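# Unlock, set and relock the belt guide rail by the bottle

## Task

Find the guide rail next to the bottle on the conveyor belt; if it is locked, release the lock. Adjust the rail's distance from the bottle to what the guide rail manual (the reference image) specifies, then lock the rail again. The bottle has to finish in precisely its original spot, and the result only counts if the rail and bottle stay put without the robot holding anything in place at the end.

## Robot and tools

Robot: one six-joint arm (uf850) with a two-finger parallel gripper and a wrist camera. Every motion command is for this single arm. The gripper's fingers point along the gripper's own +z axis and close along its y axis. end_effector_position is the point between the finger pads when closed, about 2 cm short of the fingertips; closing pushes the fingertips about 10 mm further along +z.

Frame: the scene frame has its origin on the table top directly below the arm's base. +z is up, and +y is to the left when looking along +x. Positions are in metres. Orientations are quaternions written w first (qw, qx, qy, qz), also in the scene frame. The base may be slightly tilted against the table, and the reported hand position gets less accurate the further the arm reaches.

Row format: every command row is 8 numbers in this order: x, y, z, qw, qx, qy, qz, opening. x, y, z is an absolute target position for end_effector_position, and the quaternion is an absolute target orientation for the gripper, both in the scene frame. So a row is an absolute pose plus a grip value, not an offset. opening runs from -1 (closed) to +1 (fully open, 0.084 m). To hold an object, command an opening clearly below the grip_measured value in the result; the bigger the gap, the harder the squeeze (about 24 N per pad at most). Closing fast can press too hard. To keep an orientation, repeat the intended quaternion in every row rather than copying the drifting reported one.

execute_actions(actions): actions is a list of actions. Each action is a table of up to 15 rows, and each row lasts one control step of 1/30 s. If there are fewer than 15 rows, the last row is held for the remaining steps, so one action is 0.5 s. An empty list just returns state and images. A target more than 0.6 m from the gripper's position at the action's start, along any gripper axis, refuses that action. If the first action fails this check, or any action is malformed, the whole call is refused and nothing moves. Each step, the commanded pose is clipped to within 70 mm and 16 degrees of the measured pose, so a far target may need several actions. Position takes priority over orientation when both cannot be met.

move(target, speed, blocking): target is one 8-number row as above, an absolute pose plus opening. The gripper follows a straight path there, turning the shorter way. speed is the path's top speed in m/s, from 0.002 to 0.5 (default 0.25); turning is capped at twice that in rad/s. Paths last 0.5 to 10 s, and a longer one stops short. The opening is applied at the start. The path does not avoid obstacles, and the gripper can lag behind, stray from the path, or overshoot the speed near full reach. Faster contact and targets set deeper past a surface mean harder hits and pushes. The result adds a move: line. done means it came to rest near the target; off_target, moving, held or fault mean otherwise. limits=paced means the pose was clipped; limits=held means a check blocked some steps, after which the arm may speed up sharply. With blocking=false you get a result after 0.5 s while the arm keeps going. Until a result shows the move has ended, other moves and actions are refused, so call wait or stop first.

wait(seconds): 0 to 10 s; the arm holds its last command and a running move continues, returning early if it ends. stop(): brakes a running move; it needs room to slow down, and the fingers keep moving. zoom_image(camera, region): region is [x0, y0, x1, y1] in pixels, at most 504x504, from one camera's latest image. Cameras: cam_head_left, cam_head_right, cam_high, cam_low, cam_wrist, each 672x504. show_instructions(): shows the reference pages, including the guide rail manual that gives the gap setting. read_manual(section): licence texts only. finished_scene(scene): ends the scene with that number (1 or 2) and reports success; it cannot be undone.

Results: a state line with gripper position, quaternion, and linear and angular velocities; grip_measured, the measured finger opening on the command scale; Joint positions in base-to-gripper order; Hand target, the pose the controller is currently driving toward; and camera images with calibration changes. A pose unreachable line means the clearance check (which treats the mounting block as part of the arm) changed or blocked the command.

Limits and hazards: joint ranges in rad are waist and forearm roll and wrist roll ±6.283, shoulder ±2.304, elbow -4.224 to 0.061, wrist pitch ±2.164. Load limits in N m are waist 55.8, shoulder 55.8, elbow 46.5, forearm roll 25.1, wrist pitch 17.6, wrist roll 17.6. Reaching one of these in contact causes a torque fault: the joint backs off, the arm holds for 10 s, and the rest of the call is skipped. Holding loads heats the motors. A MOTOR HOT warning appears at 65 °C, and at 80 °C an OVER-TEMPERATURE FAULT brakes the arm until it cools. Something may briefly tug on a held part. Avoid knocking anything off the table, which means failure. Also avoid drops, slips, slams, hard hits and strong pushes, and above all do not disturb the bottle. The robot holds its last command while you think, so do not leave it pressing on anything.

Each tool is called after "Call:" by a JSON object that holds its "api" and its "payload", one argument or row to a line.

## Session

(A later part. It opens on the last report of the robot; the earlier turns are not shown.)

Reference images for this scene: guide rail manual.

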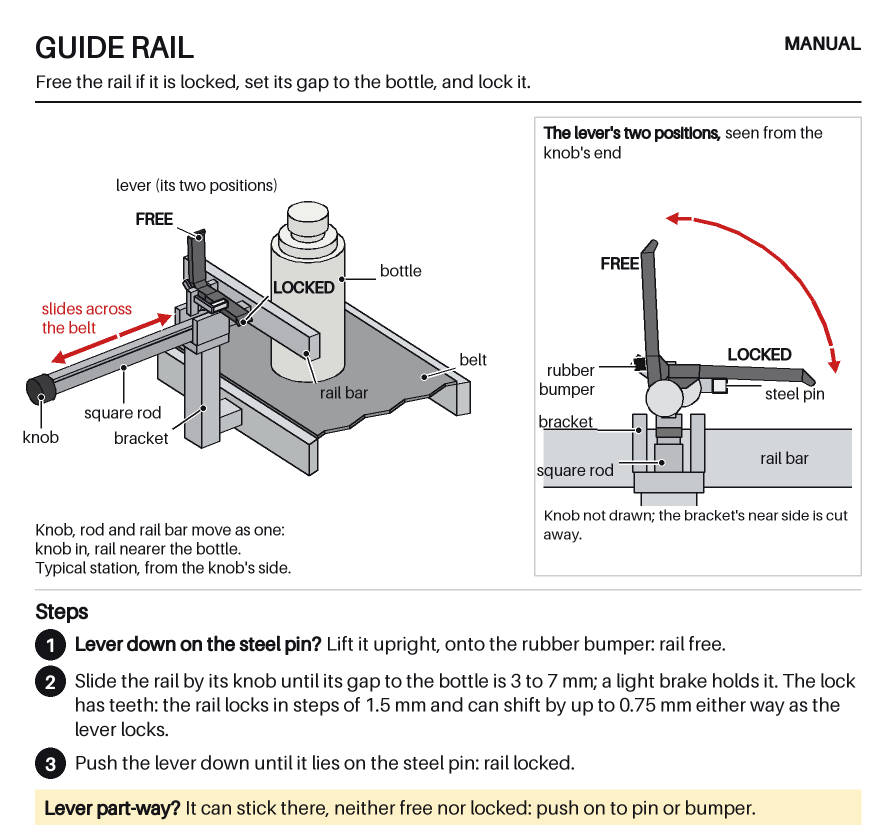

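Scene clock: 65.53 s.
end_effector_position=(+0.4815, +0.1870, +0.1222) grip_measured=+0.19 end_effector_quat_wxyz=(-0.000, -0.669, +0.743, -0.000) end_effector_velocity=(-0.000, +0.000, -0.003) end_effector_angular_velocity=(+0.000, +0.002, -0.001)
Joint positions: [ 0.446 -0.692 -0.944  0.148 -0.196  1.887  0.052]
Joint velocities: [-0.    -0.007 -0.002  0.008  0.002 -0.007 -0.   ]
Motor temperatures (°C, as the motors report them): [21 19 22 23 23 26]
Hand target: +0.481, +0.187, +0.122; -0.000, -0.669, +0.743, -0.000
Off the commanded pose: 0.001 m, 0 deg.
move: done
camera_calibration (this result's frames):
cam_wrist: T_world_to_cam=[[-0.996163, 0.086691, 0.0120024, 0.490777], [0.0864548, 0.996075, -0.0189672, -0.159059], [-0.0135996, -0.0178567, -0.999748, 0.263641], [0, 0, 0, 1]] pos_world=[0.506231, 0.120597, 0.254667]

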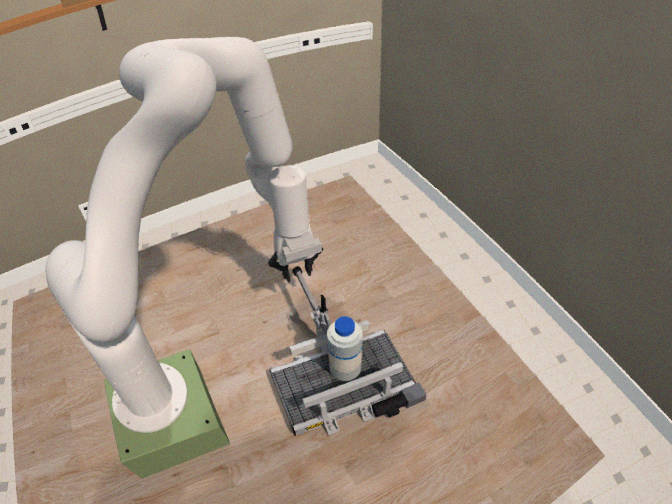

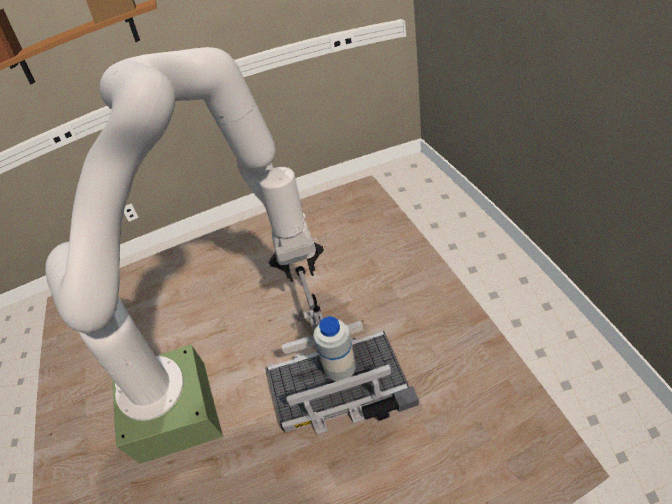

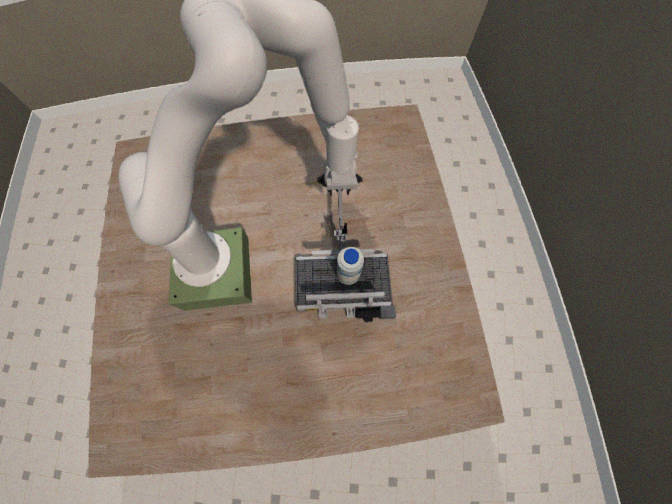

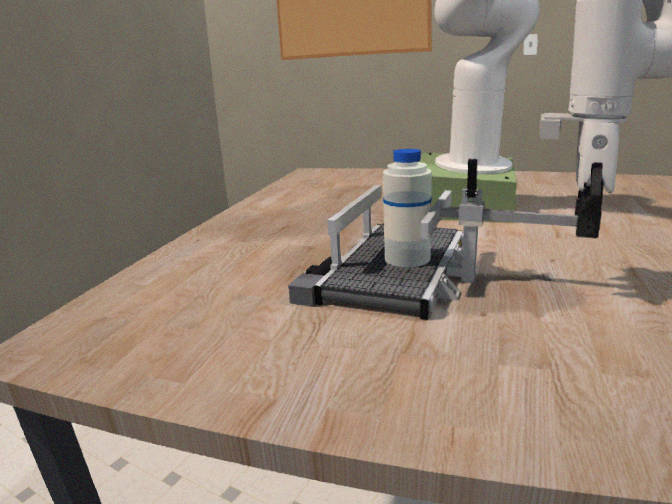

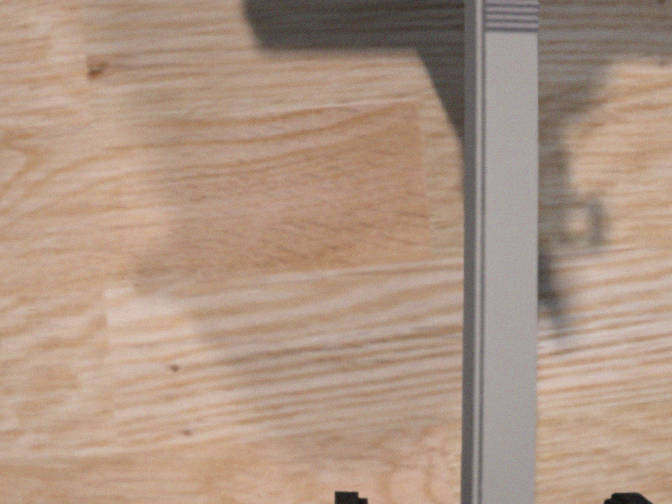

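Call:
{"api": "move", "payload": {
  "target": [0.481,0.187,0.122,0,0.669,-0.743,0,-0.8]
}}

Call:
{"api": "move", "payload": {
  "target": [0.4815,0.1915,0.122,0,0.669,-0.743,0,-0.8],
  "speed": 0.01
}}

Call:
{"api": "move", "payload": {
  "target": [0.4815,0.1915,0.122,0,0.669,-0.743,0,0]
}}

Call:
{"api": "move", "payload": {
  "target": [0.4815,0.1915,0.19,0,0.669,-0.743,0,0]
}}

Call:
{"api": "move", "payload": {
  "target": [0.453,0.023,0.30,0,0.669,-0.743,0,-1]
}}

Call:
{"api": "zoom_image", "payload": {
  "camera": "cam_wrist",
  "region": [260,160,420,290]
}}

Scene clock: 72.47 s.
end_effector_position=(+0.4815, +0.1870, +0.1220) grip_measured=-0.47 end_effector_quat_wxyz=(+0.001, -0.669, +0.743, -0.000) end_effector_velocity=(-0.001, +0.000, -0.000) end_effector_angular_velocity=(+0.000, +0.002, -0.001)
Joint positions: [ 0.446 -0.692 -0.944  0.152 -0.194  1.882  0.023]
Joint velocities: [ 0.     0.     0.001  0.004 -0.001 -0.002 -0.   ]
Motor temperatures (°C, as the motors report them): [21 19 21 23 22 26]
Hand target: +0.481, +0.187, +0.122; -0.000, -0.669, +0.743, -0.000
Off the commanded pose: 0.001 m, 0 deg.
move: done
camera_calibration (this result's frames):
cam_wrist: T_world_to_cam=[[-0.996171, 0.0867076, 0.0111474, 0.49088], [0.0864999, 0.99609, -0.0179333, -0.159257], [-0.0126588, -0.0169004, -0.999777, 0.262888], [0, 0, 0, 1]] pos_world=[0.506104, 0.120514, 0.254501]

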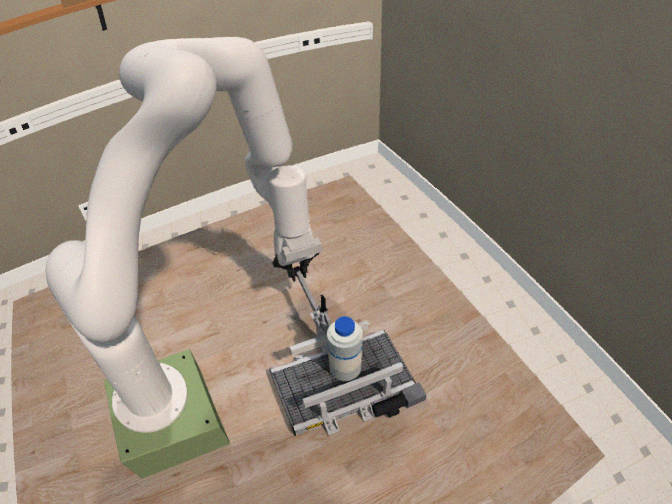

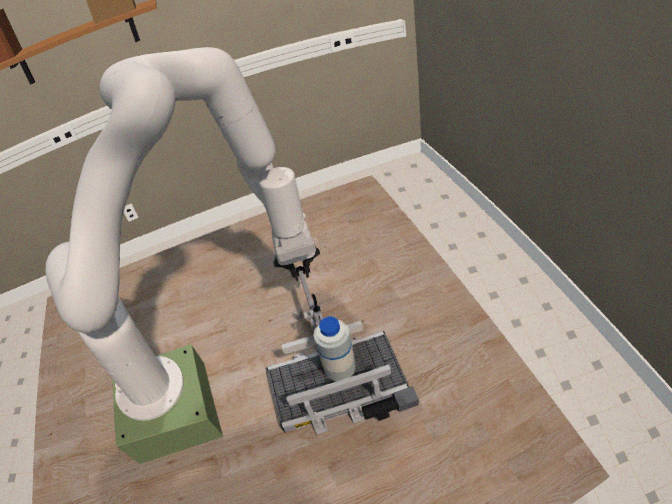

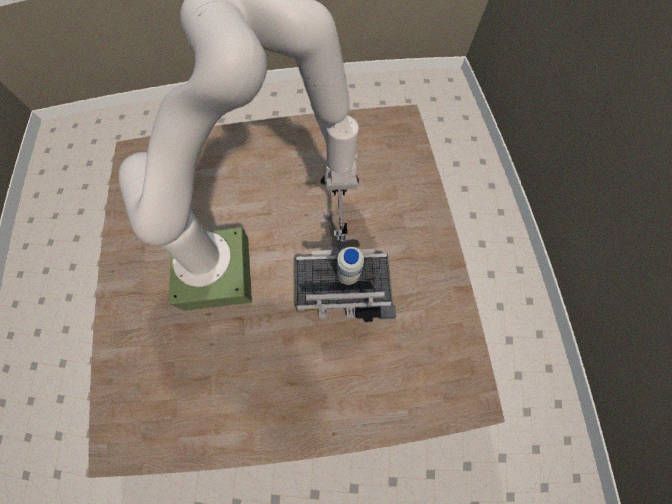

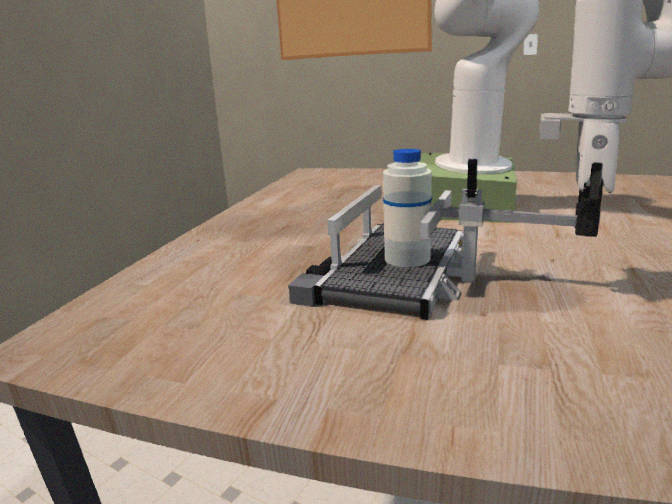

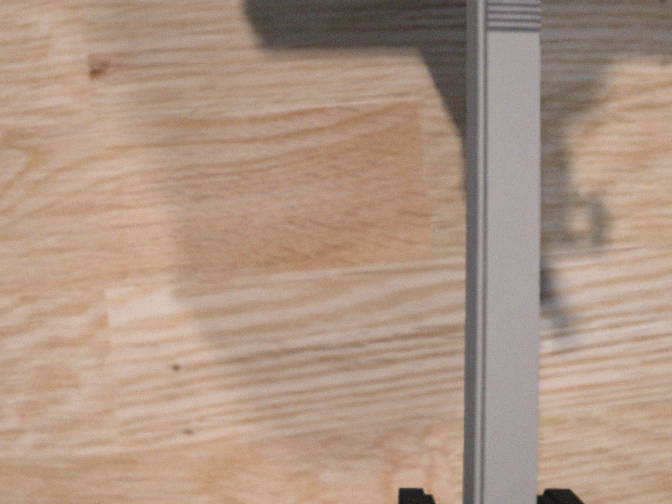

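Scene clock: 73.17 s.
end_effector_position=(+0.4818, +0.1914, +0.1220) grip_measured=-0.47 end_effector_quat_wxyz=(+0.000, -0.669, +0.743, -0.000) end_effector_velocity=(+0.000, +0.002, +0.000) end_effector_angular_velocity=(-0.000, +0.000, -0.002)
Joint positions: [ 0.454 -0.694 -0.949  0.149 -0.198  1.893  0.023]
Joint velocities: [ 0.004 -0.001 -0.003 -0.003 -0.002  0.009 -0.   ]
Motor temperatures (°C, as the motors report them): [21 19 21 23 22 26]
Hand target: +0.482, +0.192, +0.122; +0.000, -0.669, +0.743, +0.000
Off the commanded pose: 0.000 m, 0 deg.
move: done
camera_calibration (this result's frames):
cam_wrist: T_world_to_cam=[[-0.996177, 0.0865601, 0.0117814, 0.490718], [0.0863421, 0.996105, -0.0178973, -0.16355], [-0.0132847, -0.0168117, -0.99977, 0.263265], [0, 0, 0, 1]] pos_world=[0.506461, 0.124863, 0.254496]

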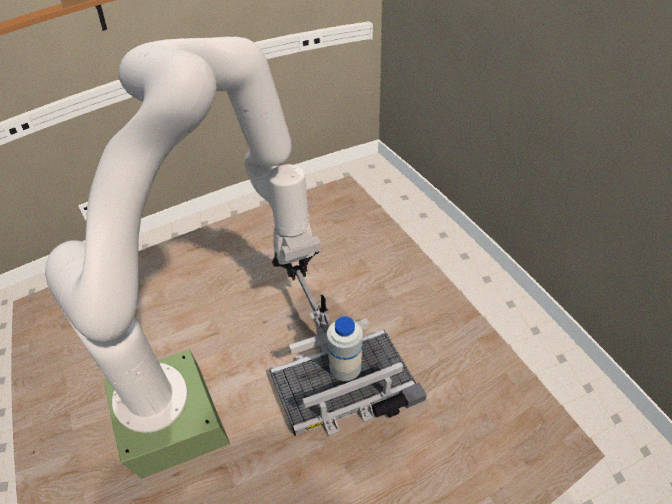

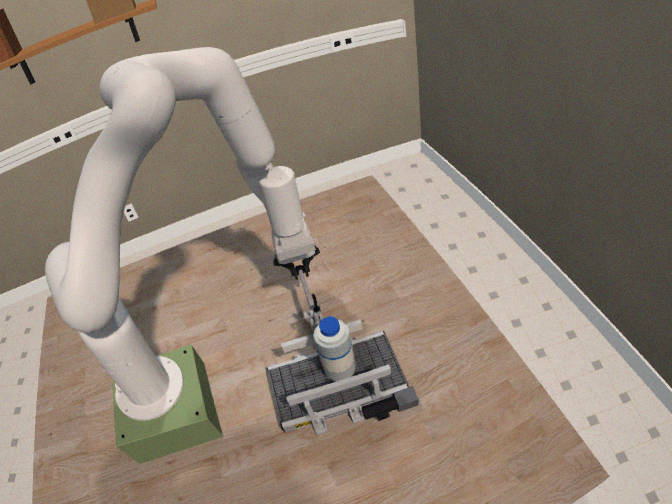

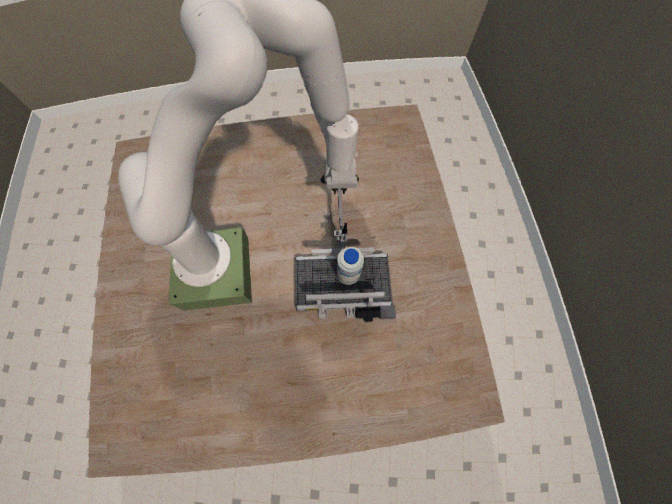

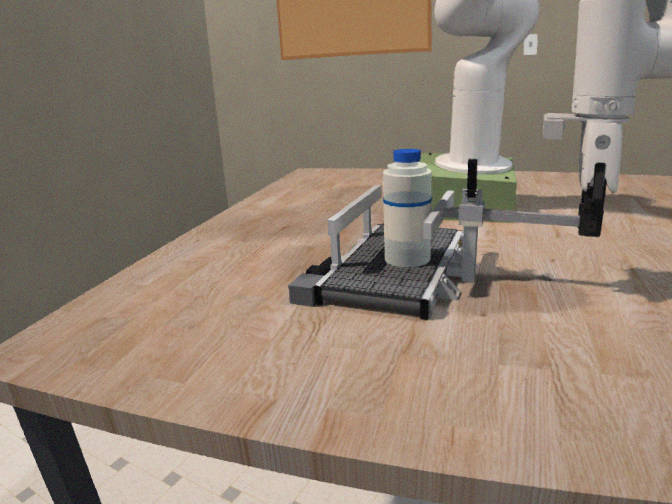

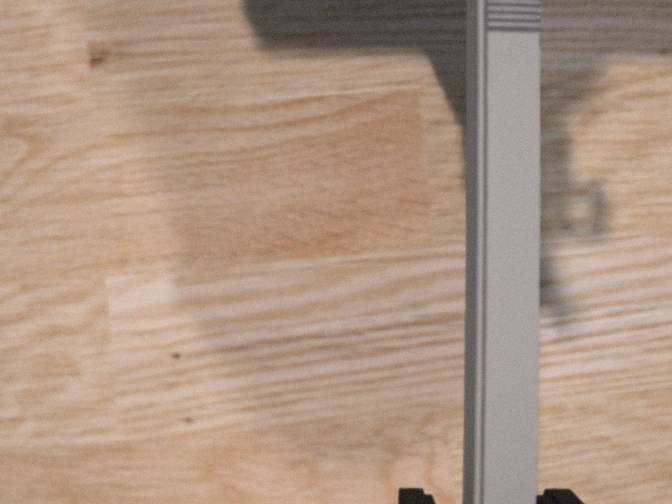

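Scene clock: 73.87 s.
end_effector_position=(+0.4815, +0.1915, +0.1220) grip_measured=-0.01 end_effector_quat_wxyz=(-0.000, -0.669, +0.743, +0.000) end_effector_velocity=(+0.000, +0.000, +0.000) end_effector_angular_velocity=(+0.001, -0.001, -0.003)
Joint positions: [ 0.454 -0.694 -0.949  0.148 -0.199  1.895  0.044]
Joint velocities: [-0.     0.001  0.     0.002  0.001  0.001  0.   ]
Motor temperatures (°C, as the motors report them): [21 19 21 23 22 26]
Hand target: +0.481, +0.192, +0.122; +0.000, -0.669, +0.743, +0.000
Off the commanded pose: 0.000 m, 0 deg.
move: done
camera_calibration (this result's frames):
cam_wrist: T_world_to_cam=[[-0.996169, 0.0865236, 0.0126937, 0.490275], [0.086284, 0.996102, -0.0183459, -0.163539], [-0.0142315, -0.0171803, -0.999751, 0.263734], [0, 0, 0, 1]] pos_world=[0.506261, 0.125012, 0.254445]

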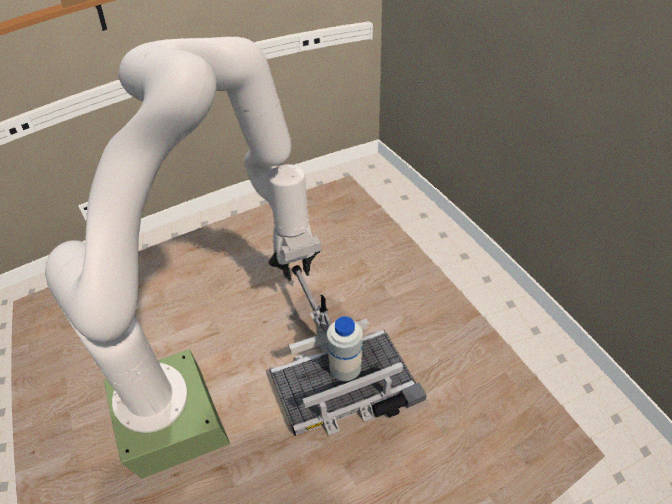

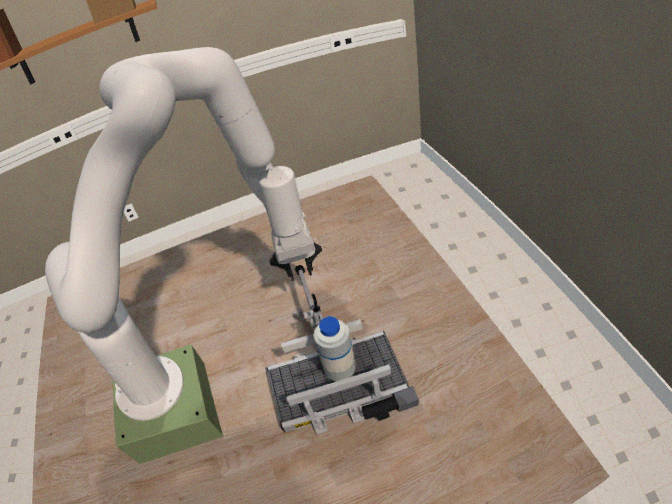

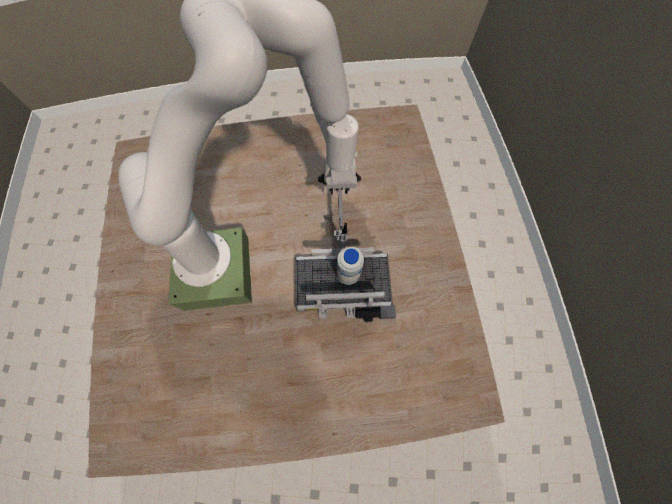

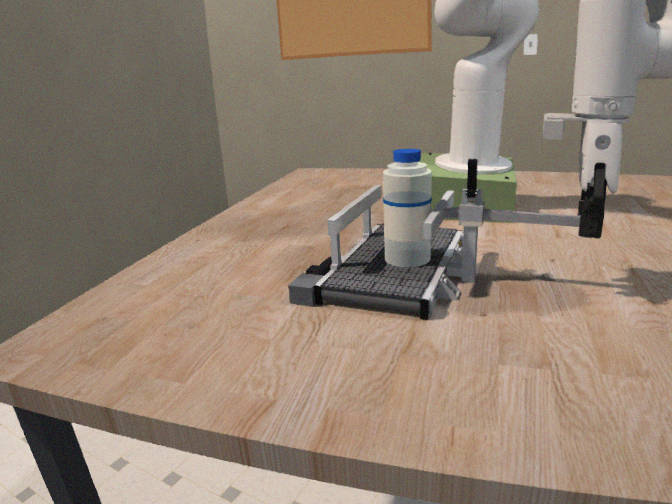

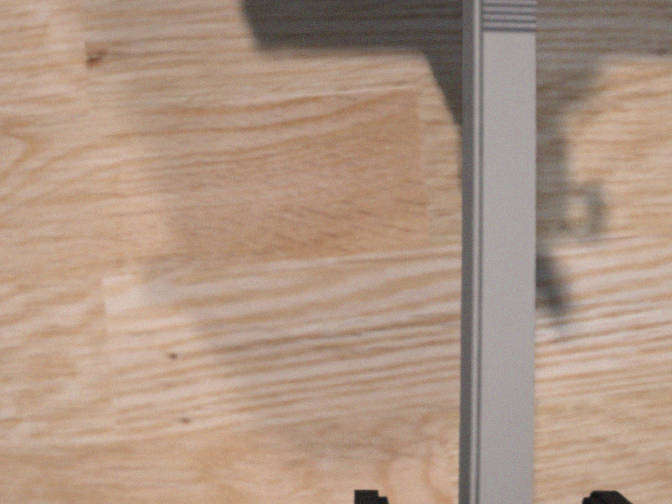

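Scene clock: 74.83 s.
end_effector_position=(+0.4812, +0.1915, +0.1898) grip_measured=-0.01 end_effector_quat_wxyz=(-0.000, -0.669, +0.743, +0.000) end_effector_velocity=(-0.000, -0.000, +0.002) end_effector_angular_velocity=(-0.001, -0.000, +0.000)
Joint positions: [ 0.45  -0.543 -0.92   0.095 -0.32   1.946  0.044]
Joint velocities: [-0.     0.004  0.001 -0.003 -0.003  0.002 -0.   ]
Motor temperatures (°C, as the motors report them): [21 19 21 23 22 26]
Hand target: +0.481, +0.192, +0.190; +0.000, -0.669, +0.743, +0.000
Off the commanded pose: 0.000 m, 0 deg.
move: done
camera_calibration (this result's frames):
cam_wrist: T_world_to_cam=[[-0.996168, 0.0864894, 0.0130263, 0.48907], [0.0862486, 0.99611, -0.0180301, -0.162311], [-0.0145351, -0.0168375, -0.999753, 0.331575], [0, 0, 0, 1]] pos_world=[0.506014, 0.124964, 0.322196]

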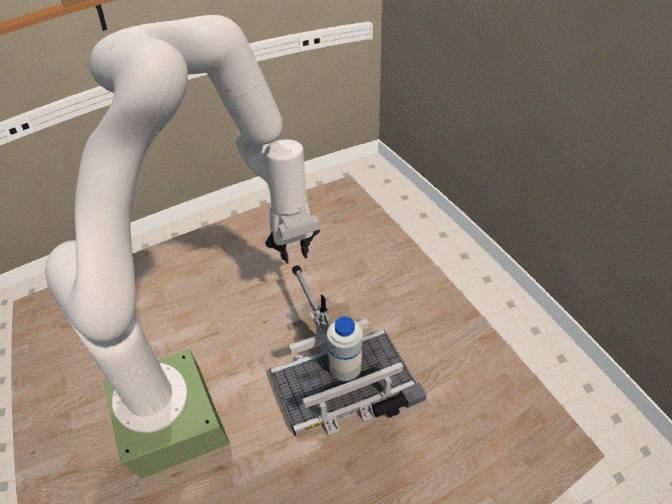

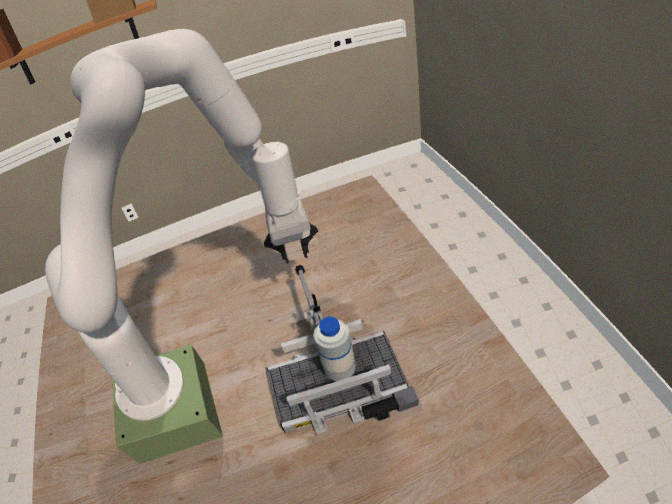

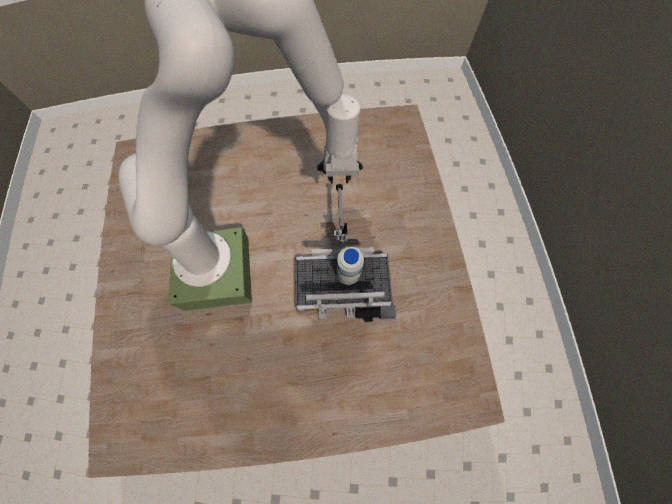

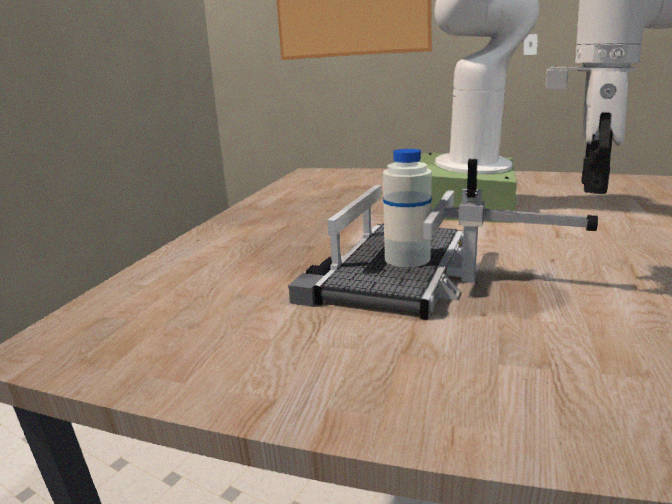

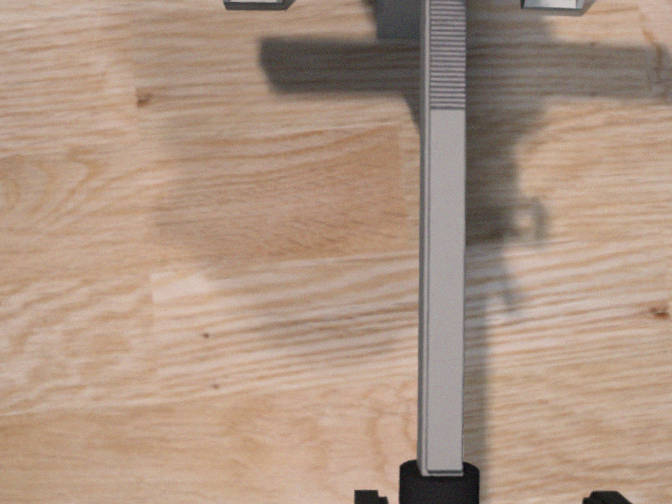

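Scene clock: 76.30 s.
end_effector_position=(+0.4524, +0.0225, +0.2998) grip_measured=-1.00 end_effector_quat_wxyz=(-0.001, -0.669, +0.743, -0.001) end_effector_velocity=(+0.000, -0.002, +0.002) end_effector_angular_velocity=(+0.001, -0.001, +0.001)
Joint positions: [ 0.095 -0.217 -0.76   0.095 -0.499  1.597  0.   ]
Joint velocities: [-0.005  0.004  0.     0.003 -0.003 -0.007  0.   ]
Motor temperatures (°C, as the motors report them): [21 19 21 23 22 26]
Hand target: +0.452, +0.022, +0.300; -0.001, -0.669, +0.743, -0.001
Off the commanded pose: 0.001 m, 0 deg.
move: done
camera_calibration (this result's frames):
cam_wrist: T_world_to_cam=[[-0.996205, 0.0862123, 0.0119257, 0.473896], [0.0859548, 0.996085, -0.0206448, 0.0113863], [-0.0136588, -0.0195414, -0.999716, 0.437969], [0, 0, 0, 1]] pos_world=[0.477101, -0.0436389, 0.432428]

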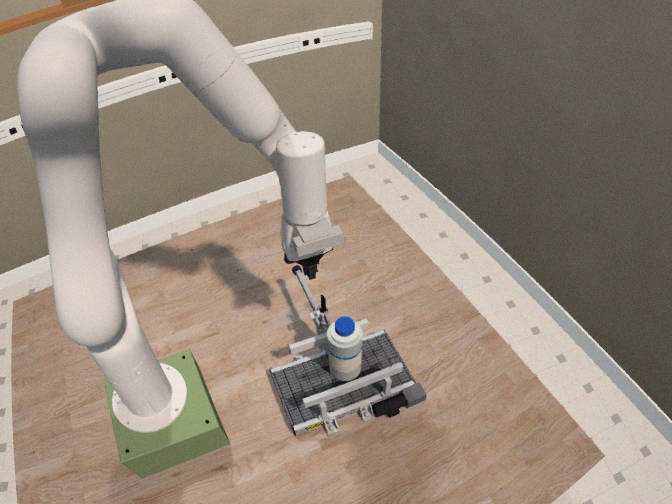

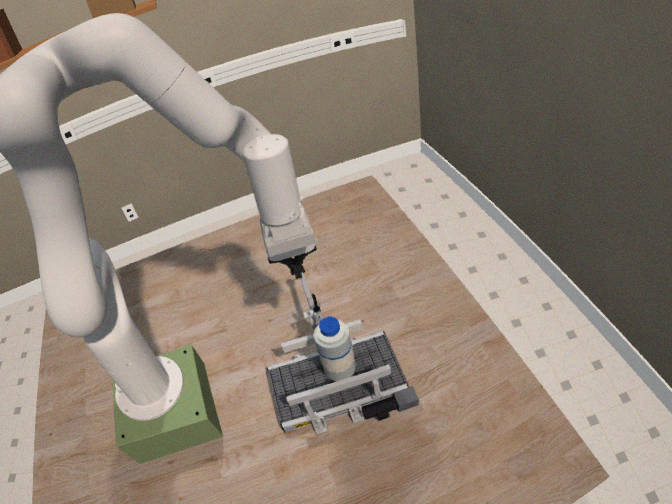

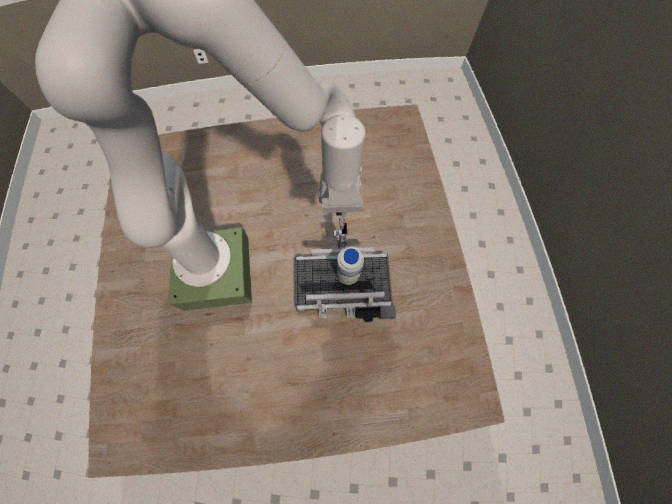

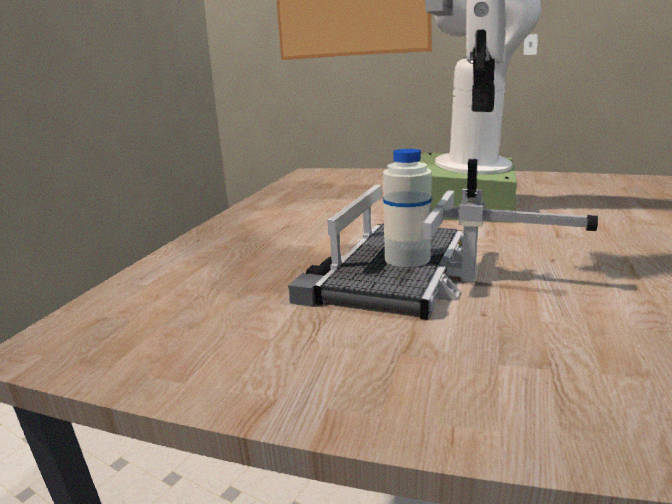

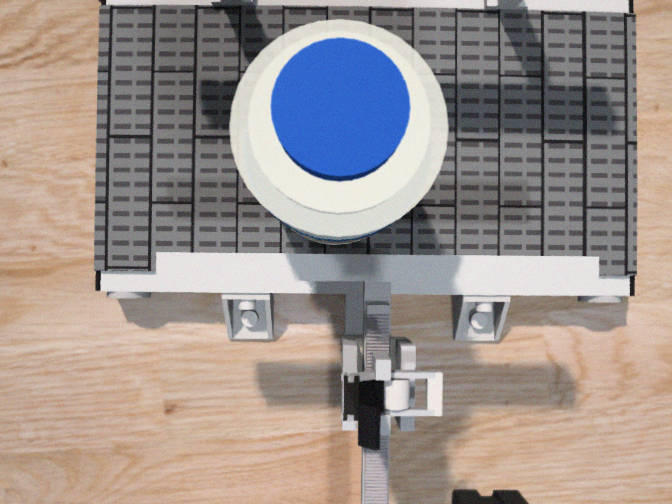

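Region (260, 160, 420, 290) of cam_wrist's 672x504 image, scaled by 3.150, with more detail than that image has; it fills the top 410 rows of this view, and the rest is white.

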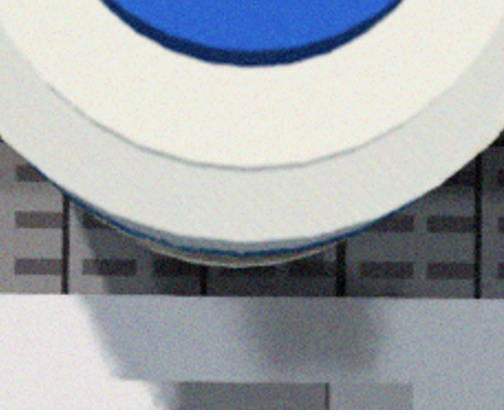

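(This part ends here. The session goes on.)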